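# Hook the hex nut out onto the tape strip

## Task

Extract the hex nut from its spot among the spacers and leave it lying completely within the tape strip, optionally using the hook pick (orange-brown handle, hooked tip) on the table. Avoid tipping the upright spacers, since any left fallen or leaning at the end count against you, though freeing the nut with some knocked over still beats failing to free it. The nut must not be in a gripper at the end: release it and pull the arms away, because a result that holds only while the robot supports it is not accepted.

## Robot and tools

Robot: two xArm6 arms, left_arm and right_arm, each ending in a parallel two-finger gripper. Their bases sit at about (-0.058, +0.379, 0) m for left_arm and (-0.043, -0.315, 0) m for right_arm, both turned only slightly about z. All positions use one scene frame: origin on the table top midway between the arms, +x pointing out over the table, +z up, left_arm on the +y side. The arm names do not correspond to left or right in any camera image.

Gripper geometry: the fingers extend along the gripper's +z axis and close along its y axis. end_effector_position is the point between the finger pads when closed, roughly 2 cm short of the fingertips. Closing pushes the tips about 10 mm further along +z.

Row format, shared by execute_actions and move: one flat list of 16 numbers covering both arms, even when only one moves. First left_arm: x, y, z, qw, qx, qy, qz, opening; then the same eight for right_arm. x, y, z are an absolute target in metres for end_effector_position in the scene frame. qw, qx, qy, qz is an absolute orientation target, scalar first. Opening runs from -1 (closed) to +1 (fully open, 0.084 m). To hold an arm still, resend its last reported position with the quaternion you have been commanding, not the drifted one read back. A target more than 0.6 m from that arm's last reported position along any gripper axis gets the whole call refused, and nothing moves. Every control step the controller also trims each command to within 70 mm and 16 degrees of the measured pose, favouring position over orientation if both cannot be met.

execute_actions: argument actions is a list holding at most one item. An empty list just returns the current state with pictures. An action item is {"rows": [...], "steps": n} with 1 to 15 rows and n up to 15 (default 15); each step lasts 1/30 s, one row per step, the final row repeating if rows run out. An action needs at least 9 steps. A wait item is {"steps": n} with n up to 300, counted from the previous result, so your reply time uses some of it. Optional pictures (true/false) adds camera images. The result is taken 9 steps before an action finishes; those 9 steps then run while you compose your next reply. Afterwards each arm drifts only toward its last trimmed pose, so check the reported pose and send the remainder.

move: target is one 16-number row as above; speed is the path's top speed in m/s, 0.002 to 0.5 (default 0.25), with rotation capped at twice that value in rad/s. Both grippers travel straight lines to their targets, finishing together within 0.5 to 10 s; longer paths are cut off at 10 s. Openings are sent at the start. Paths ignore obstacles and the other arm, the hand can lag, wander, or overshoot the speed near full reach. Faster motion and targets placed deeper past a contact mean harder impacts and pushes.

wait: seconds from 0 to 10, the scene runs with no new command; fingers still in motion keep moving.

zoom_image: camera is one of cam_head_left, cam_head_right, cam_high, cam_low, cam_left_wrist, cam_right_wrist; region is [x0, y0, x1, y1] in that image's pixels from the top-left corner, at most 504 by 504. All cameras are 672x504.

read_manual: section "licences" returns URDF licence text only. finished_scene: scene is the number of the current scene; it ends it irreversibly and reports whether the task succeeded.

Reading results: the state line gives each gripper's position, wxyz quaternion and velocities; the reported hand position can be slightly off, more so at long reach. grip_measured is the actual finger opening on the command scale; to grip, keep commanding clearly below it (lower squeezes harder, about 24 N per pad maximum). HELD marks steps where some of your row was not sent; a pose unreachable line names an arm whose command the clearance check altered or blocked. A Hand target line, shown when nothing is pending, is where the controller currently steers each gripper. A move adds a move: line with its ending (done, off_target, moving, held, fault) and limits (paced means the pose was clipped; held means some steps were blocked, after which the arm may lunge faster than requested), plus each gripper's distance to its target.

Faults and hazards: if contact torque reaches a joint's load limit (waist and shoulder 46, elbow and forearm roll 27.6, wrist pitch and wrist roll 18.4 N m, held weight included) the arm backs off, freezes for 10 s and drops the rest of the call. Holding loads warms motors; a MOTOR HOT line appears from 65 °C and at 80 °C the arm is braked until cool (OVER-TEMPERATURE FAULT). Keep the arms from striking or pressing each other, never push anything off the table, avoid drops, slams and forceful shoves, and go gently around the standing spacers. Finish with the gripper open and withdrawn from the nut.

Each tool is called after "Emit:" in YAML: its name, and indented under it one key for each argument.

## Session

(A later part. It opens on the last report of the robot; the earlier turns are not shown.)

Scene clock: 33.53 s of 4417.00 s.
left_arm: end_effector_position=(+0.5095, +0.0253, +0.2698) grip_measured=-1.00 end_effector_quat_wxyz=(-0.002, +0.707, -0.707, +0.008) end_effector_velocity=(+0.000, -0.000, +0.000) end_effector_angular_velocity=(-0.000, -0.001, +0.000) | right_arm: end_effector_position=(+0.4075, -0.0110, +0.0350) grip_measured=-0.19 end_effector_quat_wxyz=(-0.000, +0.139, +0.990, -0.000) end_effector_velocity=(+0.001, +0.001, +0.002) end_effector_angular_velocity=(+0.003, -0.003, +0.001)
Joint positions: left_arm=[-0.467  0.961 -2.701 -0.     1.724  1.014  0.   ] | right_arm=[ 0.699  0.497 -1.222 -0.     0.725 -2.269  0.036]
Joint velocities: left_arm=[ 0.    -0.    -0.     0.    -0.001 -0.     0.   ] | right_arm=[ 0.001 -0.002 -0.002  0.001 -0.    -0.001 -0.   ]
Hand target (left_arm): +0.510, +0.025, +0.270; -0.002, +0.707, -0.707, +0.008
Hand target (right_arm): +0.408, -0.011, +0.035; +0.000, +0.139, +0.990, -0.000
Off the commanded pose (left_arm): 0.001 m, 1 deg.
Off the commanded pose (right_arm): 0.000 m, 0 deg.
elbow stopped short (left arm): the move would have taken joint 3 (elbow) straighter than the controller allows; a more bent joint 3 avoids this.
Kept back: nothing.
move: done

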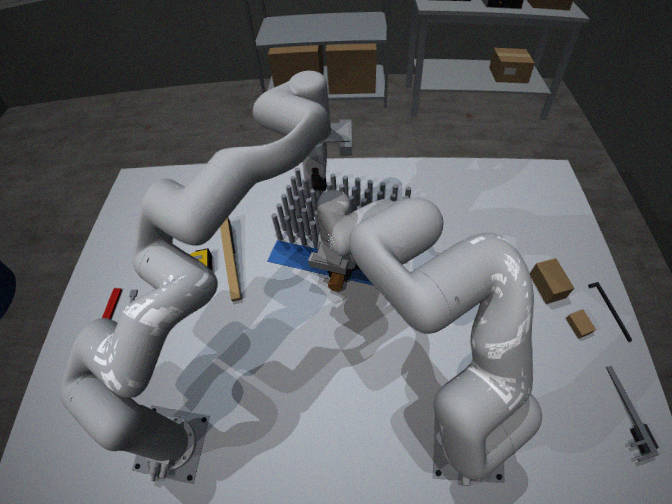

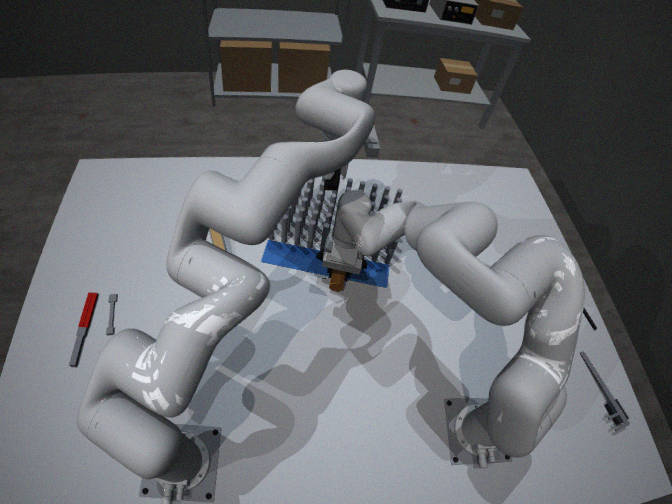

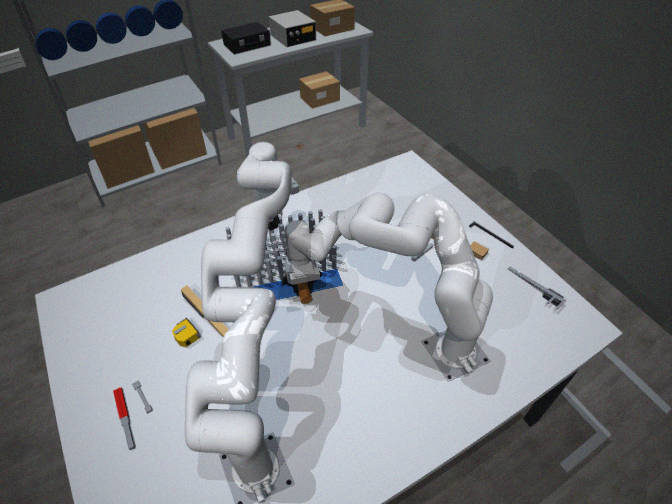

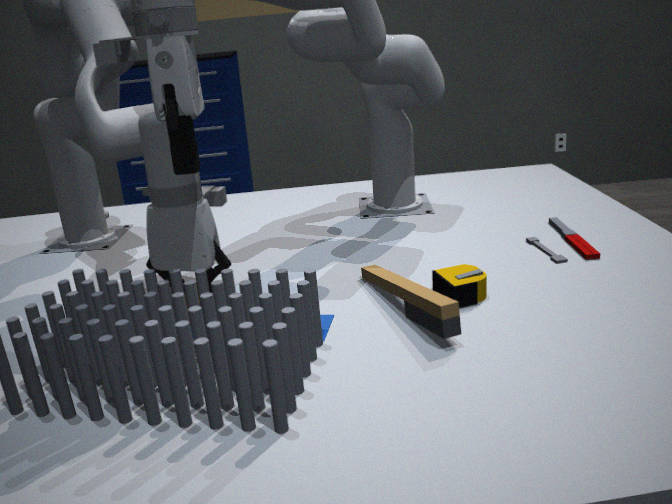

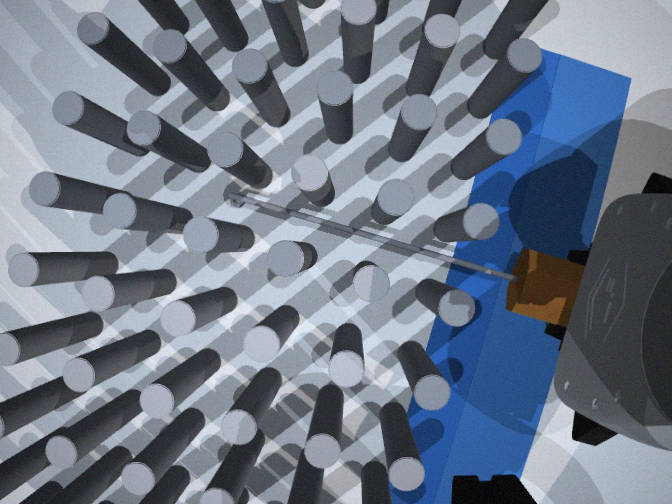

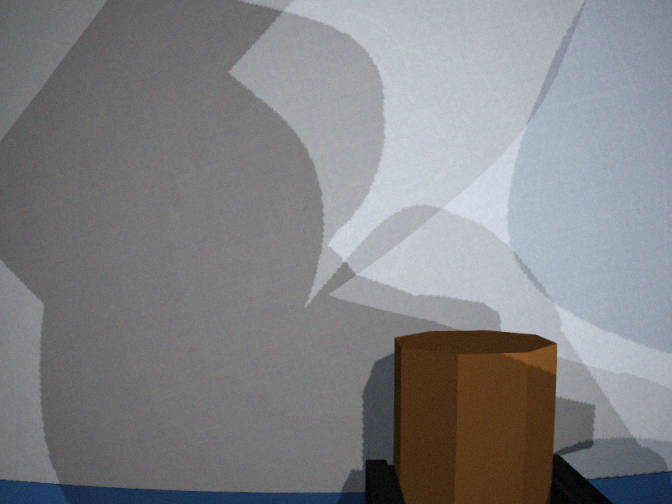

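Emit:
move:
  target: [0.51,0.025,0.27,0,0.707,-0.707,0,-1, 0.4079,-0.0103,0.0315,0,0.139,0.990,0,-0.7]
  speed: 0.005

Emit:
zoom_image:
  camera: "cam_left_wrist"
  region: [190,160,310,240]

Scene clock: 35.97 s of 4417.00 s.
left_arm: end_effector_position=(+0.5095, +0.0253, +0.2698) grip_measured=-1.00 end_effector_quat_wxyz=(-0.002, +0.707, -0.707, +0.008) end_effector_velocity=(+0.000, -0.000, +0.000) end_effector_angular_velocity=(-0.001, -0.001, -0.000) | right_arm: end_effector_position=(+0.4079, -0.0103, +0.0316) grip_measured=-0.19 end_effector_quat_wxyz=(+0.000, +0.139, +0.990, +0.000) end_effector_velocity=(+0.000, +0.000, +0.000) end_effector_angular_velocity=(+0.001, -0.000, +0.000)
Joint positions: left_arm=[-0.467  0.961 -2.701 -0.     1.724  1.014  0.   ] | right_arm=[ 0.7    0.506 -1.225  0.     0.718 -2.268  0.036]
Joint velocities: left_arm=[-0.    -0.     0.    -0.    -0.001  0.     0.   ] | right_arm=[ 0.    -0.001 -0.     0.001  0.    -0.001 -0.   ]
Hand target (left_arm): +0.510, +0.025, +0.270; -0.002, +0.707, -0.707, +0.008
Hand target (right_arm): +0.408, -0.010, +0.032; -0.000, +0.139, +0.990, +0.000
Off the commanded pose (left_arm): 0.001 m, 1 deg.
Off the commanded pose (right_arm): 0.000 m, 0 deg.
elbow stopped short (left arm): the move would have taken joint 3 (elbow) straighter than the controller allows; a more bent joint 3 avoids this.
Kept back: nothing.
move: done

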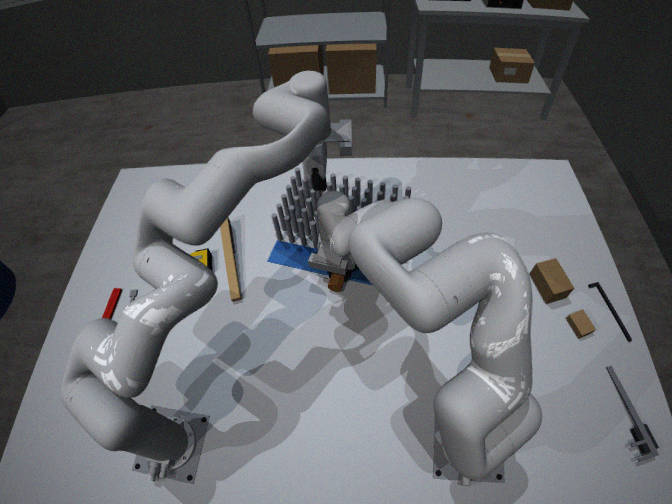

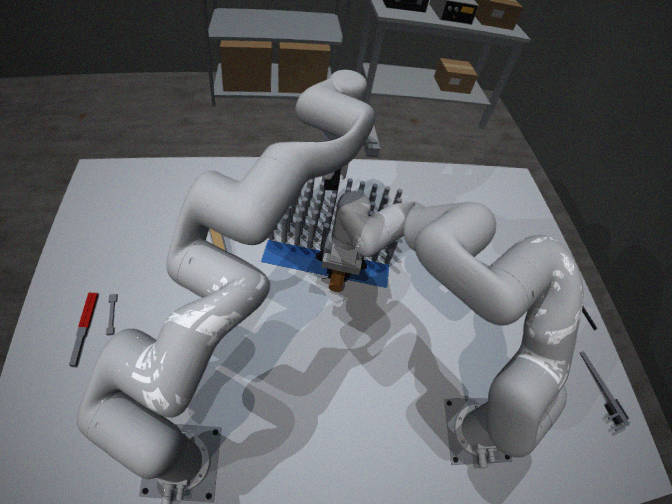

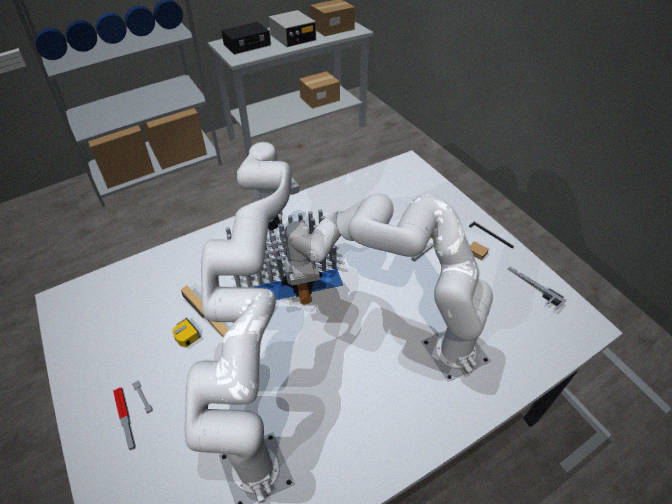

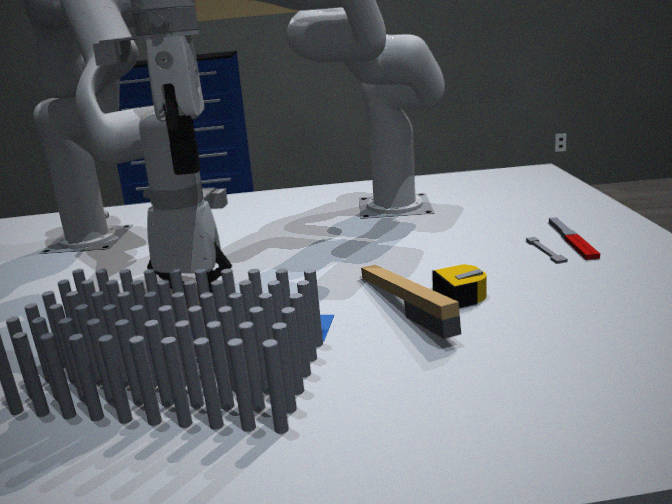

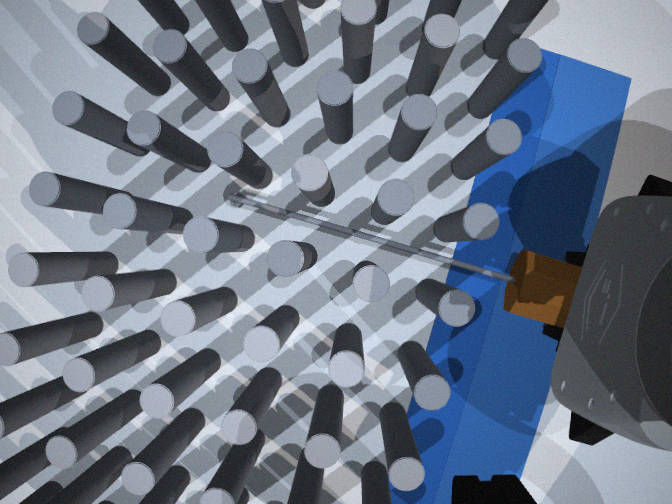

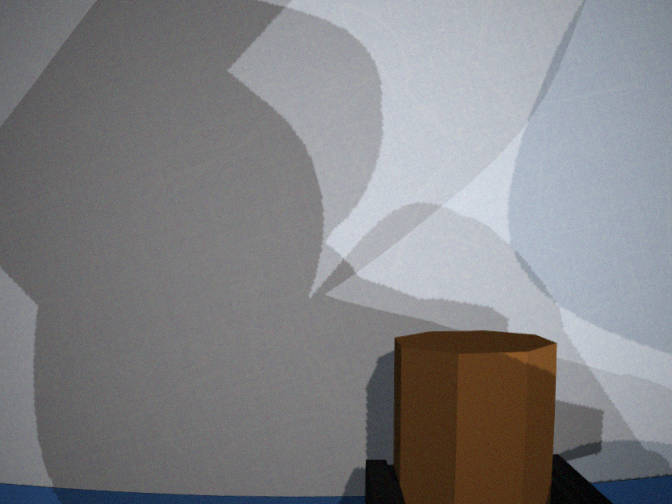

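Region (190, 160, 310, 240) of cam_left_wrist's 672x504 image, scaled by 4.200, with more detail than that image has.

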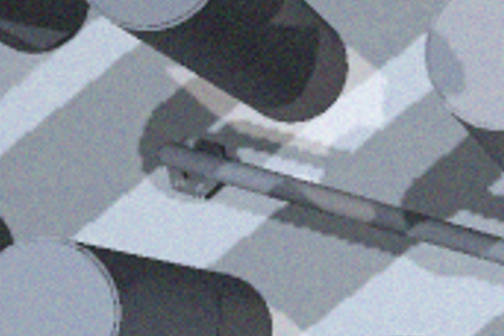

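Emit:
move:
  target: [0.51,0.025,0.27,0,0.707,-0.707,0,-1, 0.4082,-0.0093,0.033,0,0.139,0.990,0,-0.7]
  speed: 0.005

Emit:
move:
  target: [0.51,0.025,0.27,0,0.707,-0.707,0,-1, 0.4082,-0.0093,0.0287,0,0.139,0.990,0,-0.7]
  speed: 0.004

Emit:
zoom_image:
  camera: "cam_left_wrist"
  region: [190,160,310,240]

Scene clock: 38.83 s of 4417.00 s.
left_arm: end_effector_position=(+0.5095, +0.0253, +0.2698) grip_measured=-1.00 end_effector_quat_wxyz=(-0.002, +0.707, -0.707, +0.008) end_effector_velocity=(+0.000, -0.000, -0.001) end_effector_angular_velocity=(-0.000, -0.000, -0.000) | right_arm: end_effector_position=(+0.4082, -0.0093, +0.0330) grip_measured=-0.19 end_effector_quat_wxyz=(+0.000, +0.139, +0.990, +0.000) end_effector_velocity=(-0.001, -0.000, -0.001) end_effector_angular_velocity=(-0.001, +0.002, +0.001)
Joint positions: left_arm=[-0.467  0.961 -2.701 -0.     1.724  1.014  0.   ] | right_arm=[ 0.701  0.506 -1.229  0.     0.723 -2.267  0.036]
Joint velocities: left_arm=[-0.     0.001 -0.     0.    -0.001  0.     0.   ] | right_arm=[ 0.001  0.001  0.002  0.    -0.001 -0.     0.   ]
Hand target (left_arm): +0.510, +0.025, +0.270; -0.002, +0.707, -0.707, +0.008
Hand target (right_arm): +0.408, -0.009, +0.033; -0.000, +0.139, +0.990, +0.000
Off the commanded pose (left_arm): 0.001 m, 1 deg.
Off the commanded pose (right_arm): 0.000 m, 0 deg.
elbow stopped short (left arm): the move would have taken joint 3 (elbow) straighter than the controller allows; a more bent joint 3 avoids this.
Kept back: nothing.
move: done

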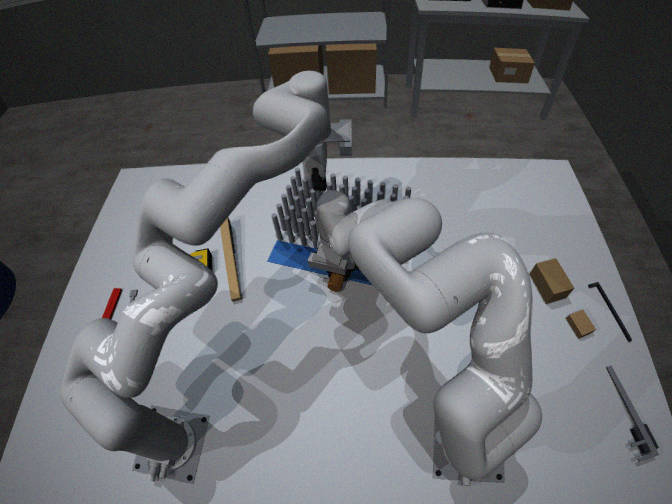

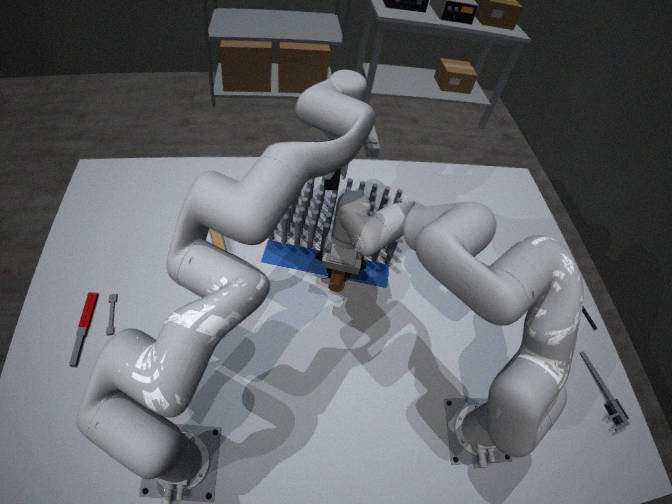

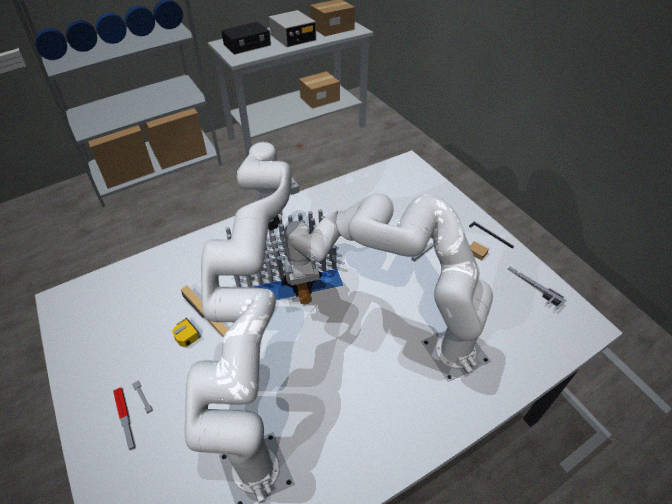

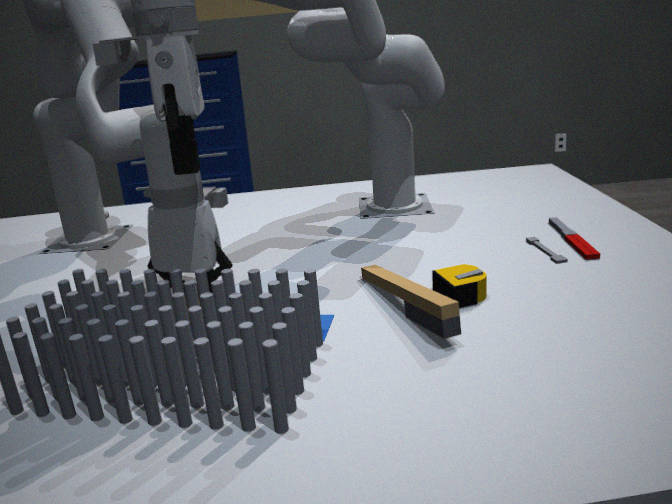

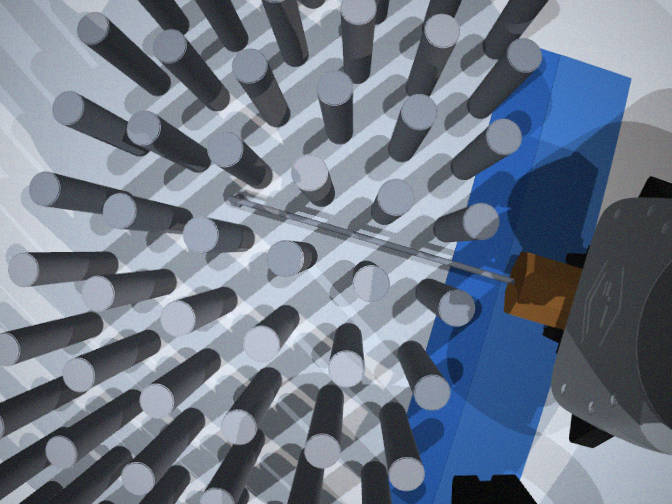

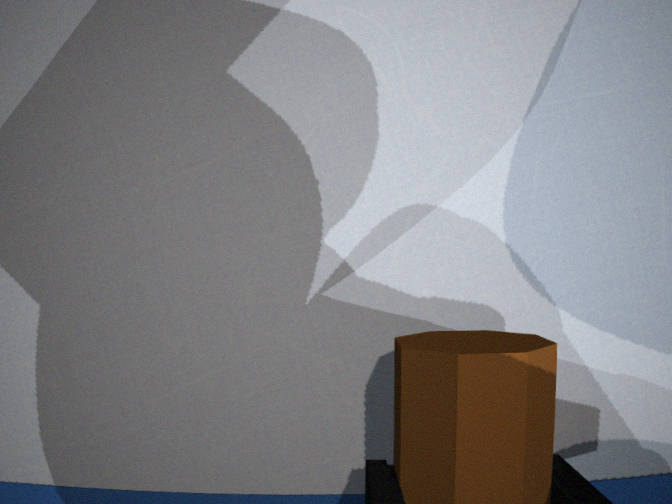

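Scene clock: 41.07 s of 4417.00 s.
left_arm: end_effector_position=(+0.5095, +0.0253, +0.2698) grip_measured=-1.00 end_effector_quat_wxyz=(-0.002, +0.707, -0.707, +0.008) end_effector_velocity=(+0.000, -0.000, -0.000) end_effector_angular_velocity=(-0.000, -0.001, -0.000) | right_arm: end_effector_position=(+0.4089, -0.0088, +0.0299) grip_measured=-0.19 end_effector_quat_wxyz=(+0.001, +0.139, +0.990, +0.001) end_effector_velocity=(-0.001, -0.000, -0.001) end_effector_angular_velocity=(-0.001, +0.002, +0.001)
Joint positions: left_arm=[-0.467  0.961 -2.701 -0.     1.724  1.014  0.   ] | right_arm=[ 0.701  0.513 -1.229  0.     0.714 -2.267  0.036]
Joint velocities: left_arm=[-0.     0.     0.     0.    -0.001  0.     0.   ] | right_arm=[ 0.     0.001  0.002  0.    -0.    -0.     0.   ]
Hand target (left_arm): +0.510, +0.025, +0.270; -0.002, +0.707, -0.707, +0.008
Hand target (right_arm): +0.408, -0.009, +0.029; -0.000, +0.139, +0.990, +0.000
Off the commanded pose (left_arm): 0.001 m, 1 deg.
Off the commanded pose (right_arm): 0.001 m, 0 deg.
elbow stopped short (left arm): the move would have taken joint 3 (elbow) straighter than the controller allows; a more bent joint 3 avoids this.
Kept back: nothing.
move: done

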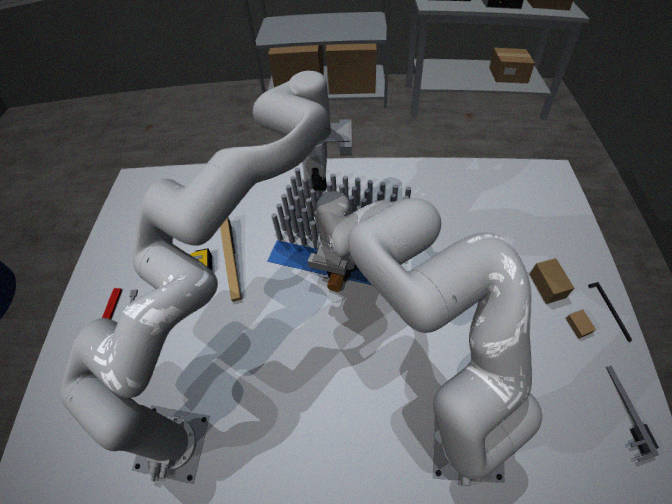

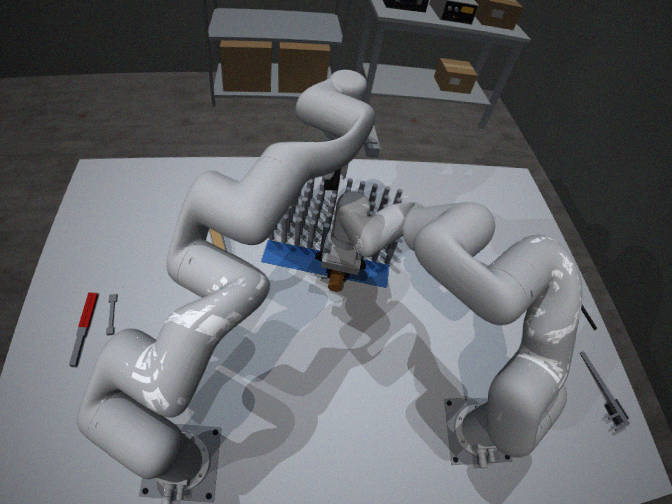

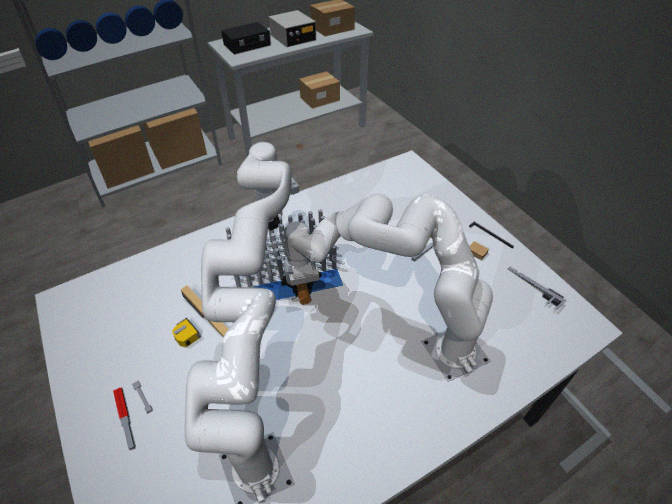

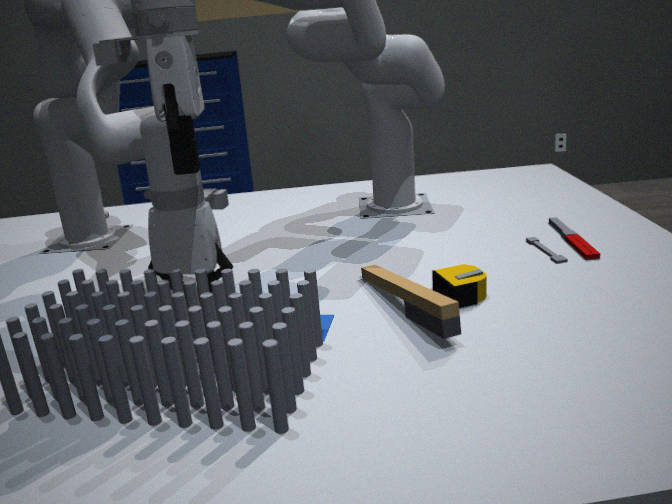

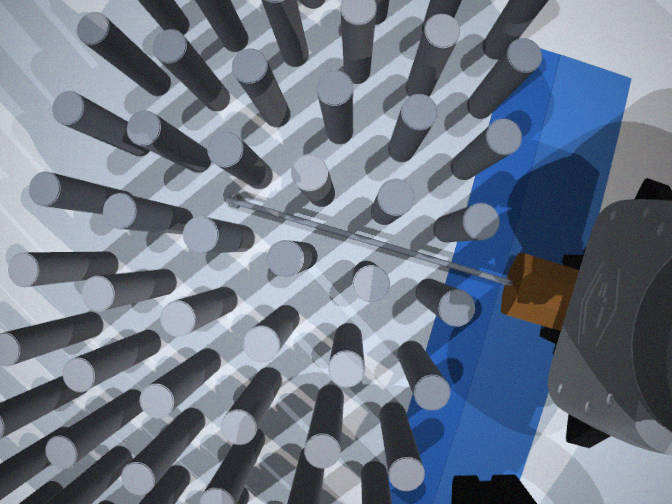

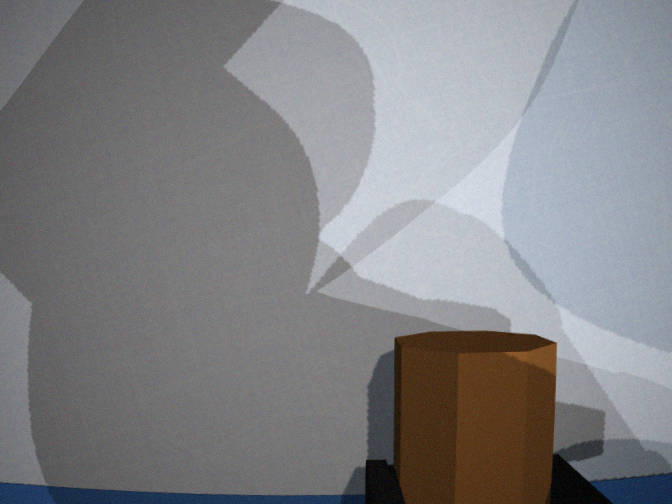

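Region (190, 160, 310, 240) of cam_left_wrist's 672x504 image, scaled by 4.200, with more detail than that image has.

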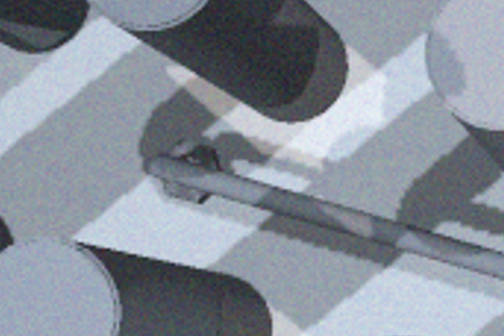

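Emit:
move:
  target: [0.51,0.025,0.27,0,0.707,-0.707,0,-1, 0.4062,-0.0087,0.0315,0,0.139,0.990,0,-0.7]
  speed: 0.004

Emit:
zoom_image:
  camera: "cam_left_wrist"
  region: [190,160,310,240]

Scene clock: 43.90 s of 4417.00 s.
left_arm: end_effector_position=(+0.5095, +0.0253, +0.2698) grip_measured=-1.00 end_effector_quat_wxyz=(-0.002, +0.707, -0.707, +0.008) end_effector_velocity=(-0.000, -0.000, +0.001) end_effector_angular_velocity=(-0.001, -0.001, -0.000) | right_arm: end_effector_position=(+0.4058, -0.0090, +0.0309) grip_measured=-0.19 end_effector_quat_wxyz=(-0.001, +0.139, +0.990, -0.000) end_effector_velocity=(+0.003, +0.001, +0.003) end_effector_angular_velocity=(+0.004, -0.006, -0.002)
Joint positions: left_arm=[-0.467  0.961 -2.701 -0.     1.724  1.014  0.   ] | right_arm=[ 0.704  0.506 -1.222  0.     0.718 -2.264  0.036]
Joint velocities: left_arm=[-0.    -0.001  0.    -0.    -0.     0.     0.   ] | right_arm=[-0.002 -0.002 -0.004 -0.    -0.001  0.    -0.   ]
Hand target (left_arm): +0.510, +0.025, +0.270; -0.002, +0.707, -0.707, +0.008
Hand target (right_arm): +0.406, -0.009, +0.031; +0.000, +0.139, +0.990, +0.000
Off the commanded pose (left_arm): 0.001 m, 1 deg.
Off the commanded pose (right_arm): 0.001 m, 0 deg.
elbow stopped short (left arm): the move would have taken joint 3 (elbow) straighter than the controller allows; a more bent joint 3 avoids this.
Kept back: nothing.
move: done

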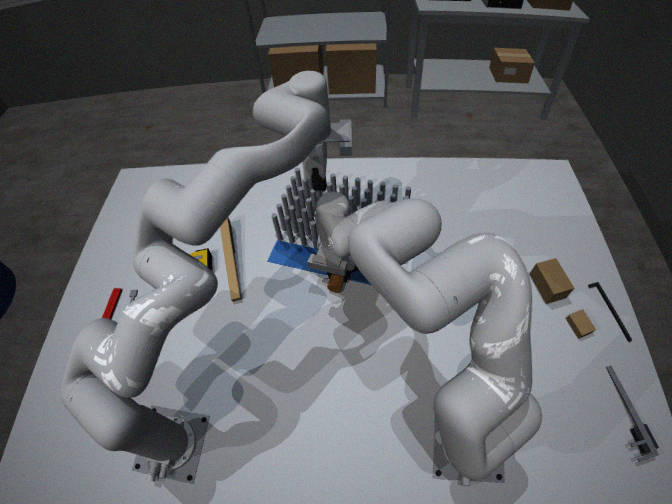

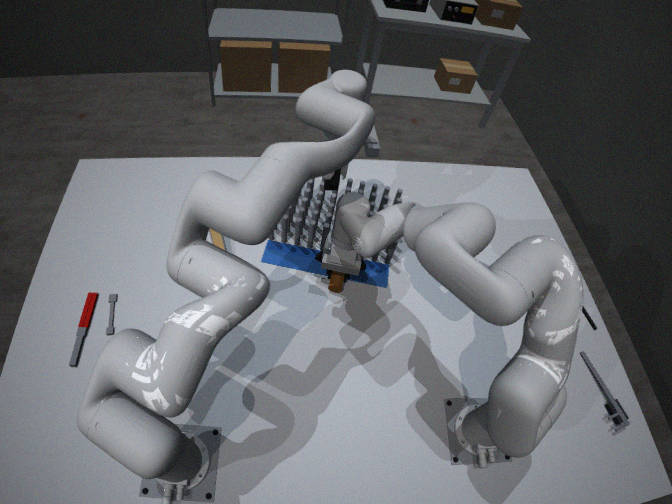

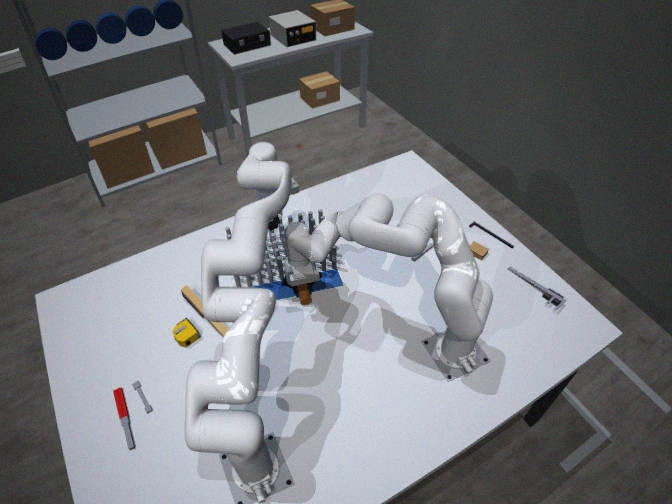

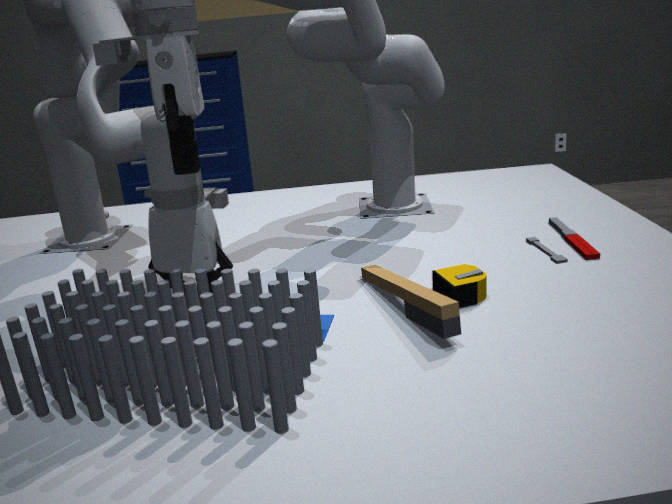

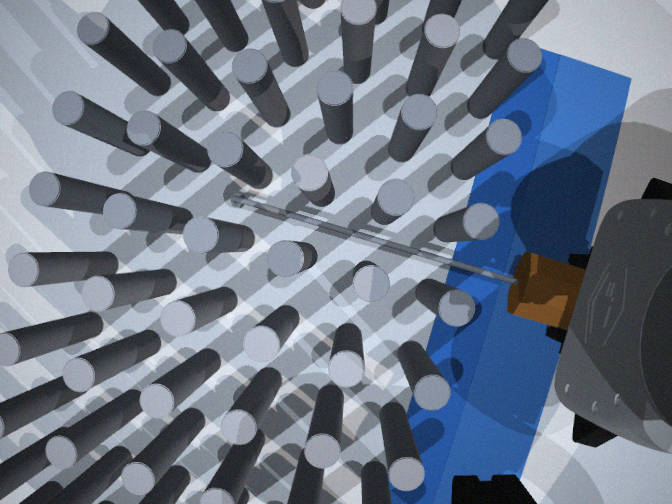

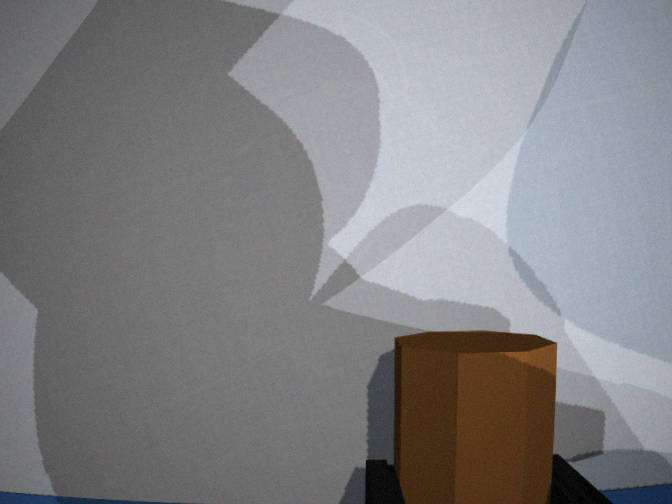

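Region (190, 160, 310, 240) of cam_left_wrist's 672x504 image, scaled by 4.200, with more detail than that image has.

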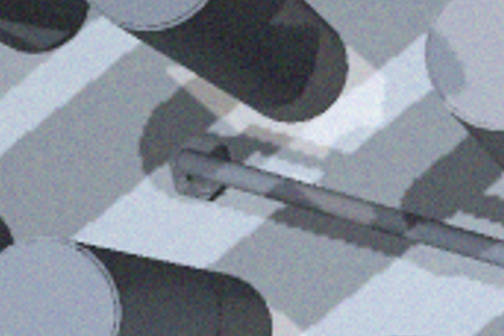

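Emit:
move:
  target: [0.51,0.025,0.27,0,0.707,-0.707,0,-1, 0.4074,-0.0088,0.032,0,0.139,0.990,0,-0.7]
  speed: 0.004

Emit:
zoom_image:
  camera: "cam_left_wrist"
  region: [190,160,310,240]

Emit:
move:
  target: [0.51,0.025,0.27,0,0.707,-0.707,0,-1, 0.4074,-0.0088,0.029,0,0.139,0.990,0,-0.7]
  speed: 0.003

Emit:
zoom_image:
  camera: "cam_left_wrist"
  region: [190,160,310,240]

Scene clock: 46.60 s of 4417.00 s.
left_arm: end_effector_position=(+0.5095, +0.0253, +0.2698) grip_measured=-1.00 end_effector_quat_wxyz=(-0.002, +0.707, -0.707, +0.008) end_effector_velocity=(-0.000, +0.000, -0.001) end_effector_angular_velocity=(+0.002, +0.003, -0.000) | right_arm: end_effector_position=(+0.4074, -0.0088, +0.0320) grip_measured=-0.19 end_effector_quat_wxyz=(+0.000, +0.139, +0.990, +0.000) end_effector_velocity=(-0.000, +0.000, -0.000) end_effector_angular_velocity=(-0.001, +0.001, -0.000)
Joint positions: left_arm=[-0.467  0.961 -2.701 -0.     1.724  1.014  0.   ] | right_arm=[ 0.703  0.507 -1.227  0.     0.72  -2.265  0.036]
Joint velocities: left_arm=[ 0.     0.001 -0.     0.     0.002  0.     0.   ] | right_arm=[ 0.     0.001 -0.001 -0.     0.001  0.001 -0.   ]
Hand target (left_arm): +0.510, +0.025, +0.270; -0.002, +0.707, -0.707, +0.008
Hand target (right_arm): +0.407, -0.009, +0.032; +0.000, +0.139, +0.990, -0.000
Off the commanded pose (left_arm): 0.001 m, 1 deg.
Off the commanded pose (right_arm): 0.000 m, 0 deg.
elbow stopped short (left arm): the move would have taken joint 3 (elbow) straighter than the controller allows; a more bent joint 3 avoids this.
Kept back: nothing.
move: done

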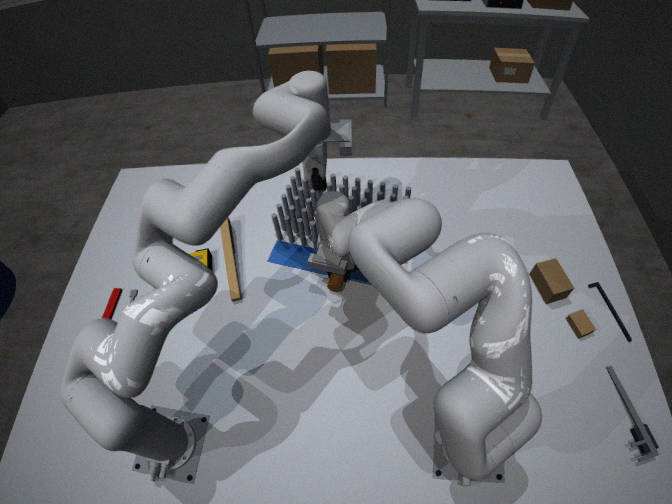

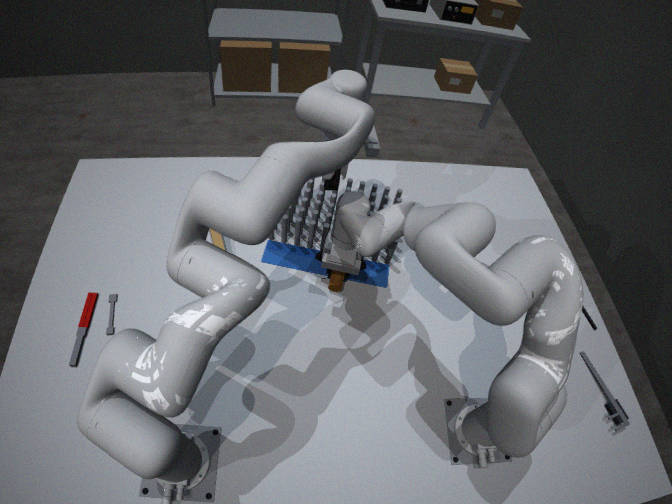

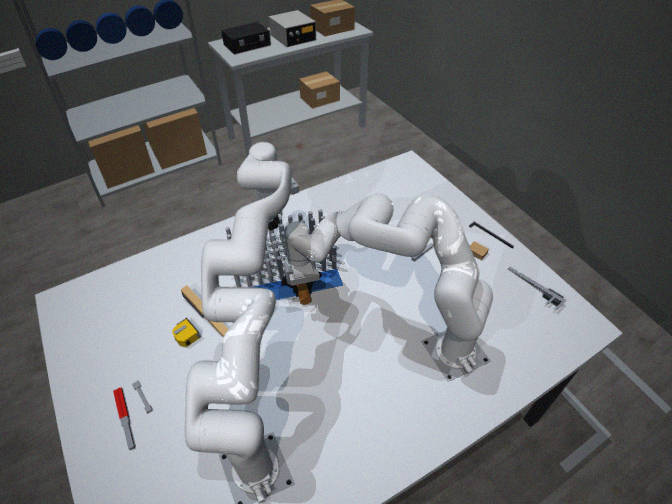

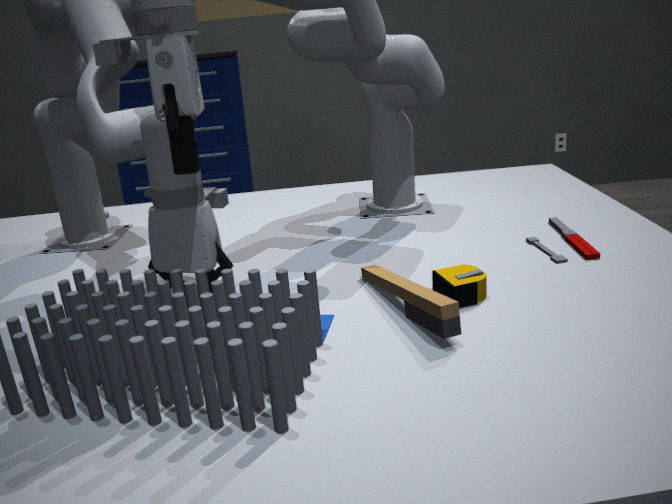

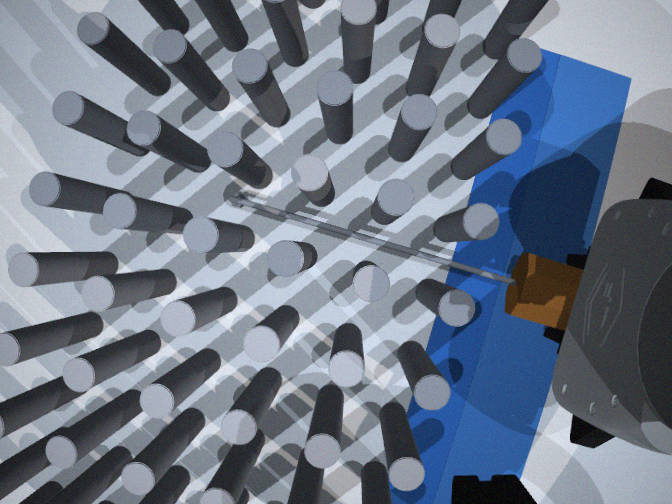

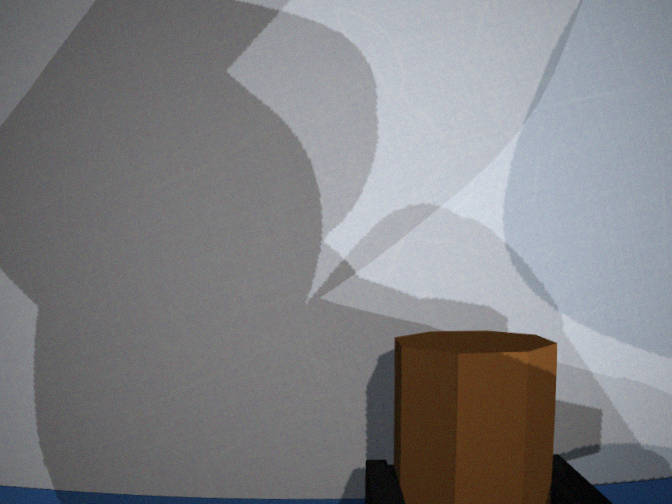

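Region (190, 160, 310, 240) of cam_left_wrist's 672x504 image, scaled by 4.200, with more detail than that image has.

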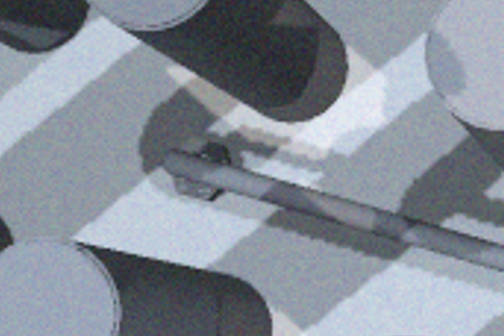

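Scene clock: 49.50 s of 4417.00 s.
left_arm: end_effector_position=(+0.5095, +0.0253, +0.2698) grip_measured=-1.00 end_effector_quat_wxyz=(-0.002, +0.707, -0.707, +0.008) end_effector_velocity=(-0.000, -0.000, -0.000) end_effector_angular_velocity=(+0.001, +0.001, -0.000) | right_arm: end_effector_position=(+0.4079, -0.0084, +0.0298) grip_measured=-0.19 end_effector_quat_wxyz=(+0.001, +0.139, +0.990, +0.001) end_effector_velocity=(+0.001, -0.000, +0.000) end_effector_angular_velocity=(+0.001, -0.001, -0.001)
Joint positions: left_arm=[-0.467  0.961 -2.701 -0.     1.724  1.014  0.   ] | right_arm=[ 0.703  0.512 -1.227  0.     0.714 -2.265  0.036]
Joint velocities: left_arm=[-0.     0.     0.     0.     0.001 -0.     0.   ] | right_arm=[-0.001 -0.    -0.    -0.    -0.001 -0.     0.   ]
Hand target (left_arm): +0.510, +0.025, +0.270; -0.002, +0.707, -0.707, +0.008
Hand target (right_arm): +0.407, -0.009, +0.029; -0.000, +0.139, +0.990, +0.000
Off the commanded pose (left_arm): 0.001 m, 1 deg.
Off the commanded pose (right_arm): 0.001 m, 0 deg.
elbow stopped short (left arm): the move would have taken joint 3 (elbow) straighter than the controller allows; a more bent joint 3 avoids this.
Kept back: nothing.
move: done

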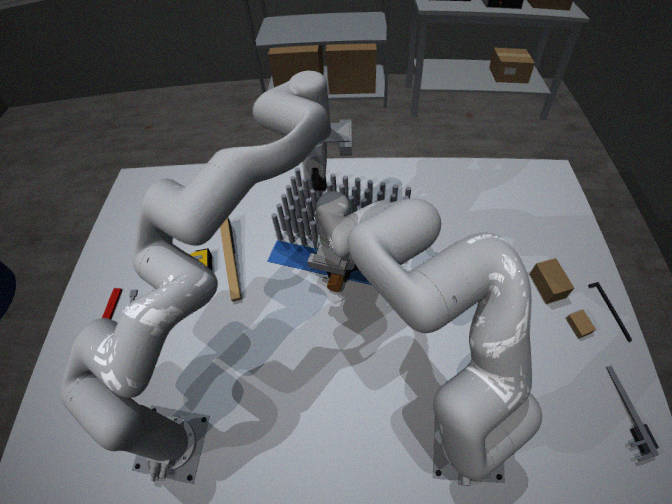

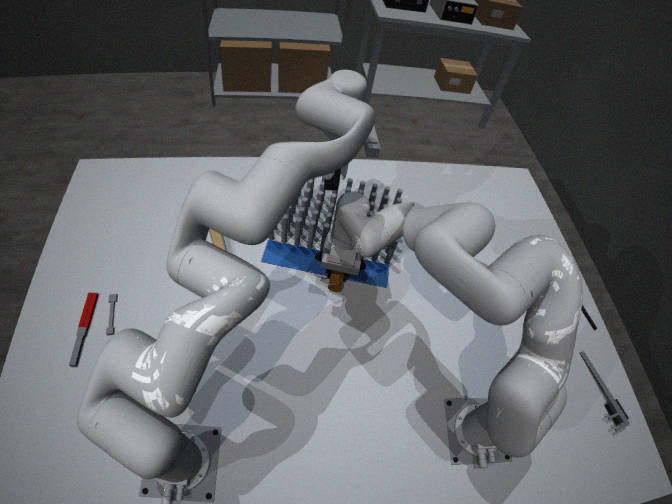

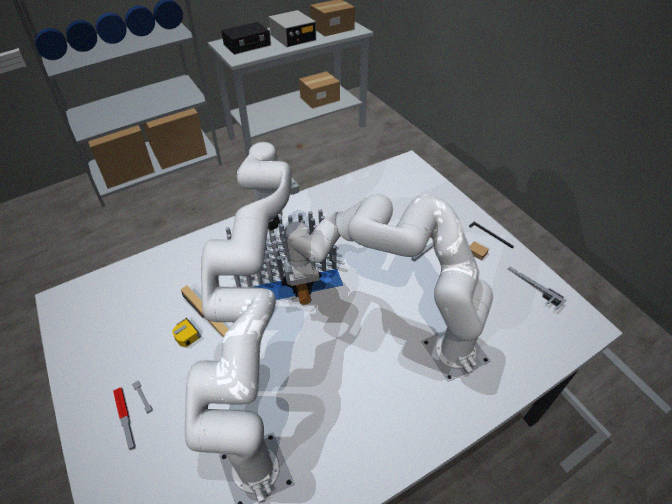

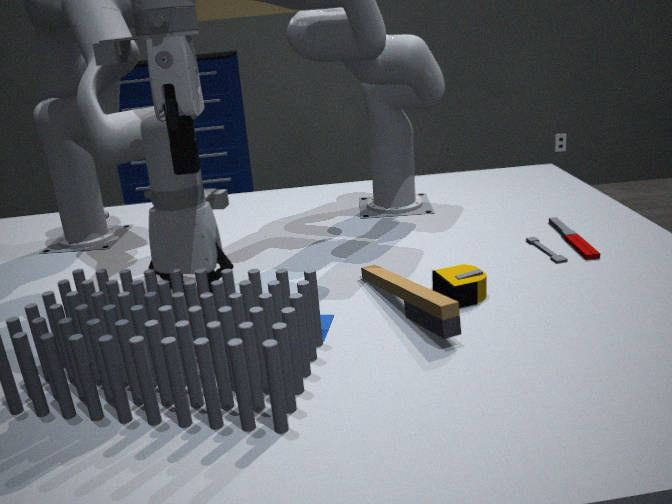

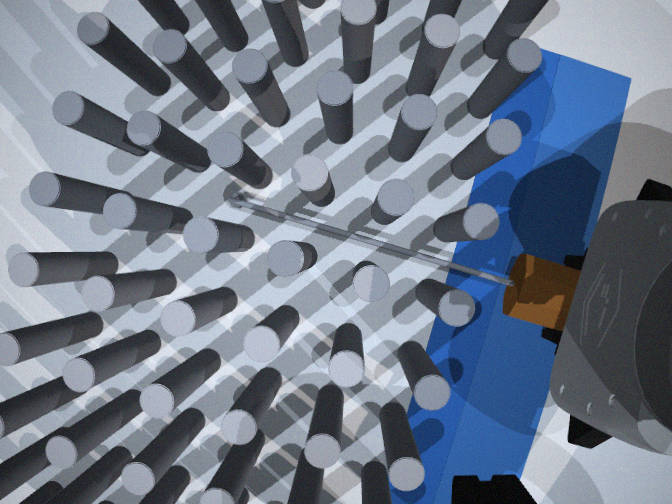

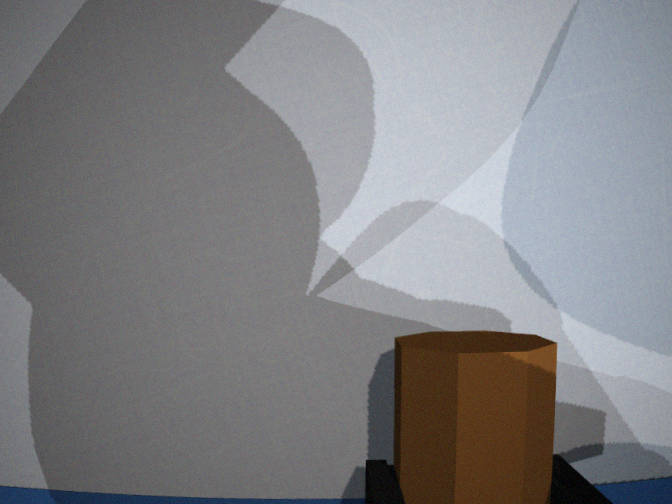

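Region (190, 160, 310, 240) of cam_left_wrist's 672x504 image, scaled by 4.200, with more detail than that image has.

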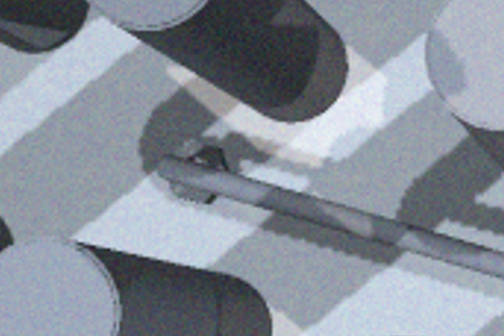

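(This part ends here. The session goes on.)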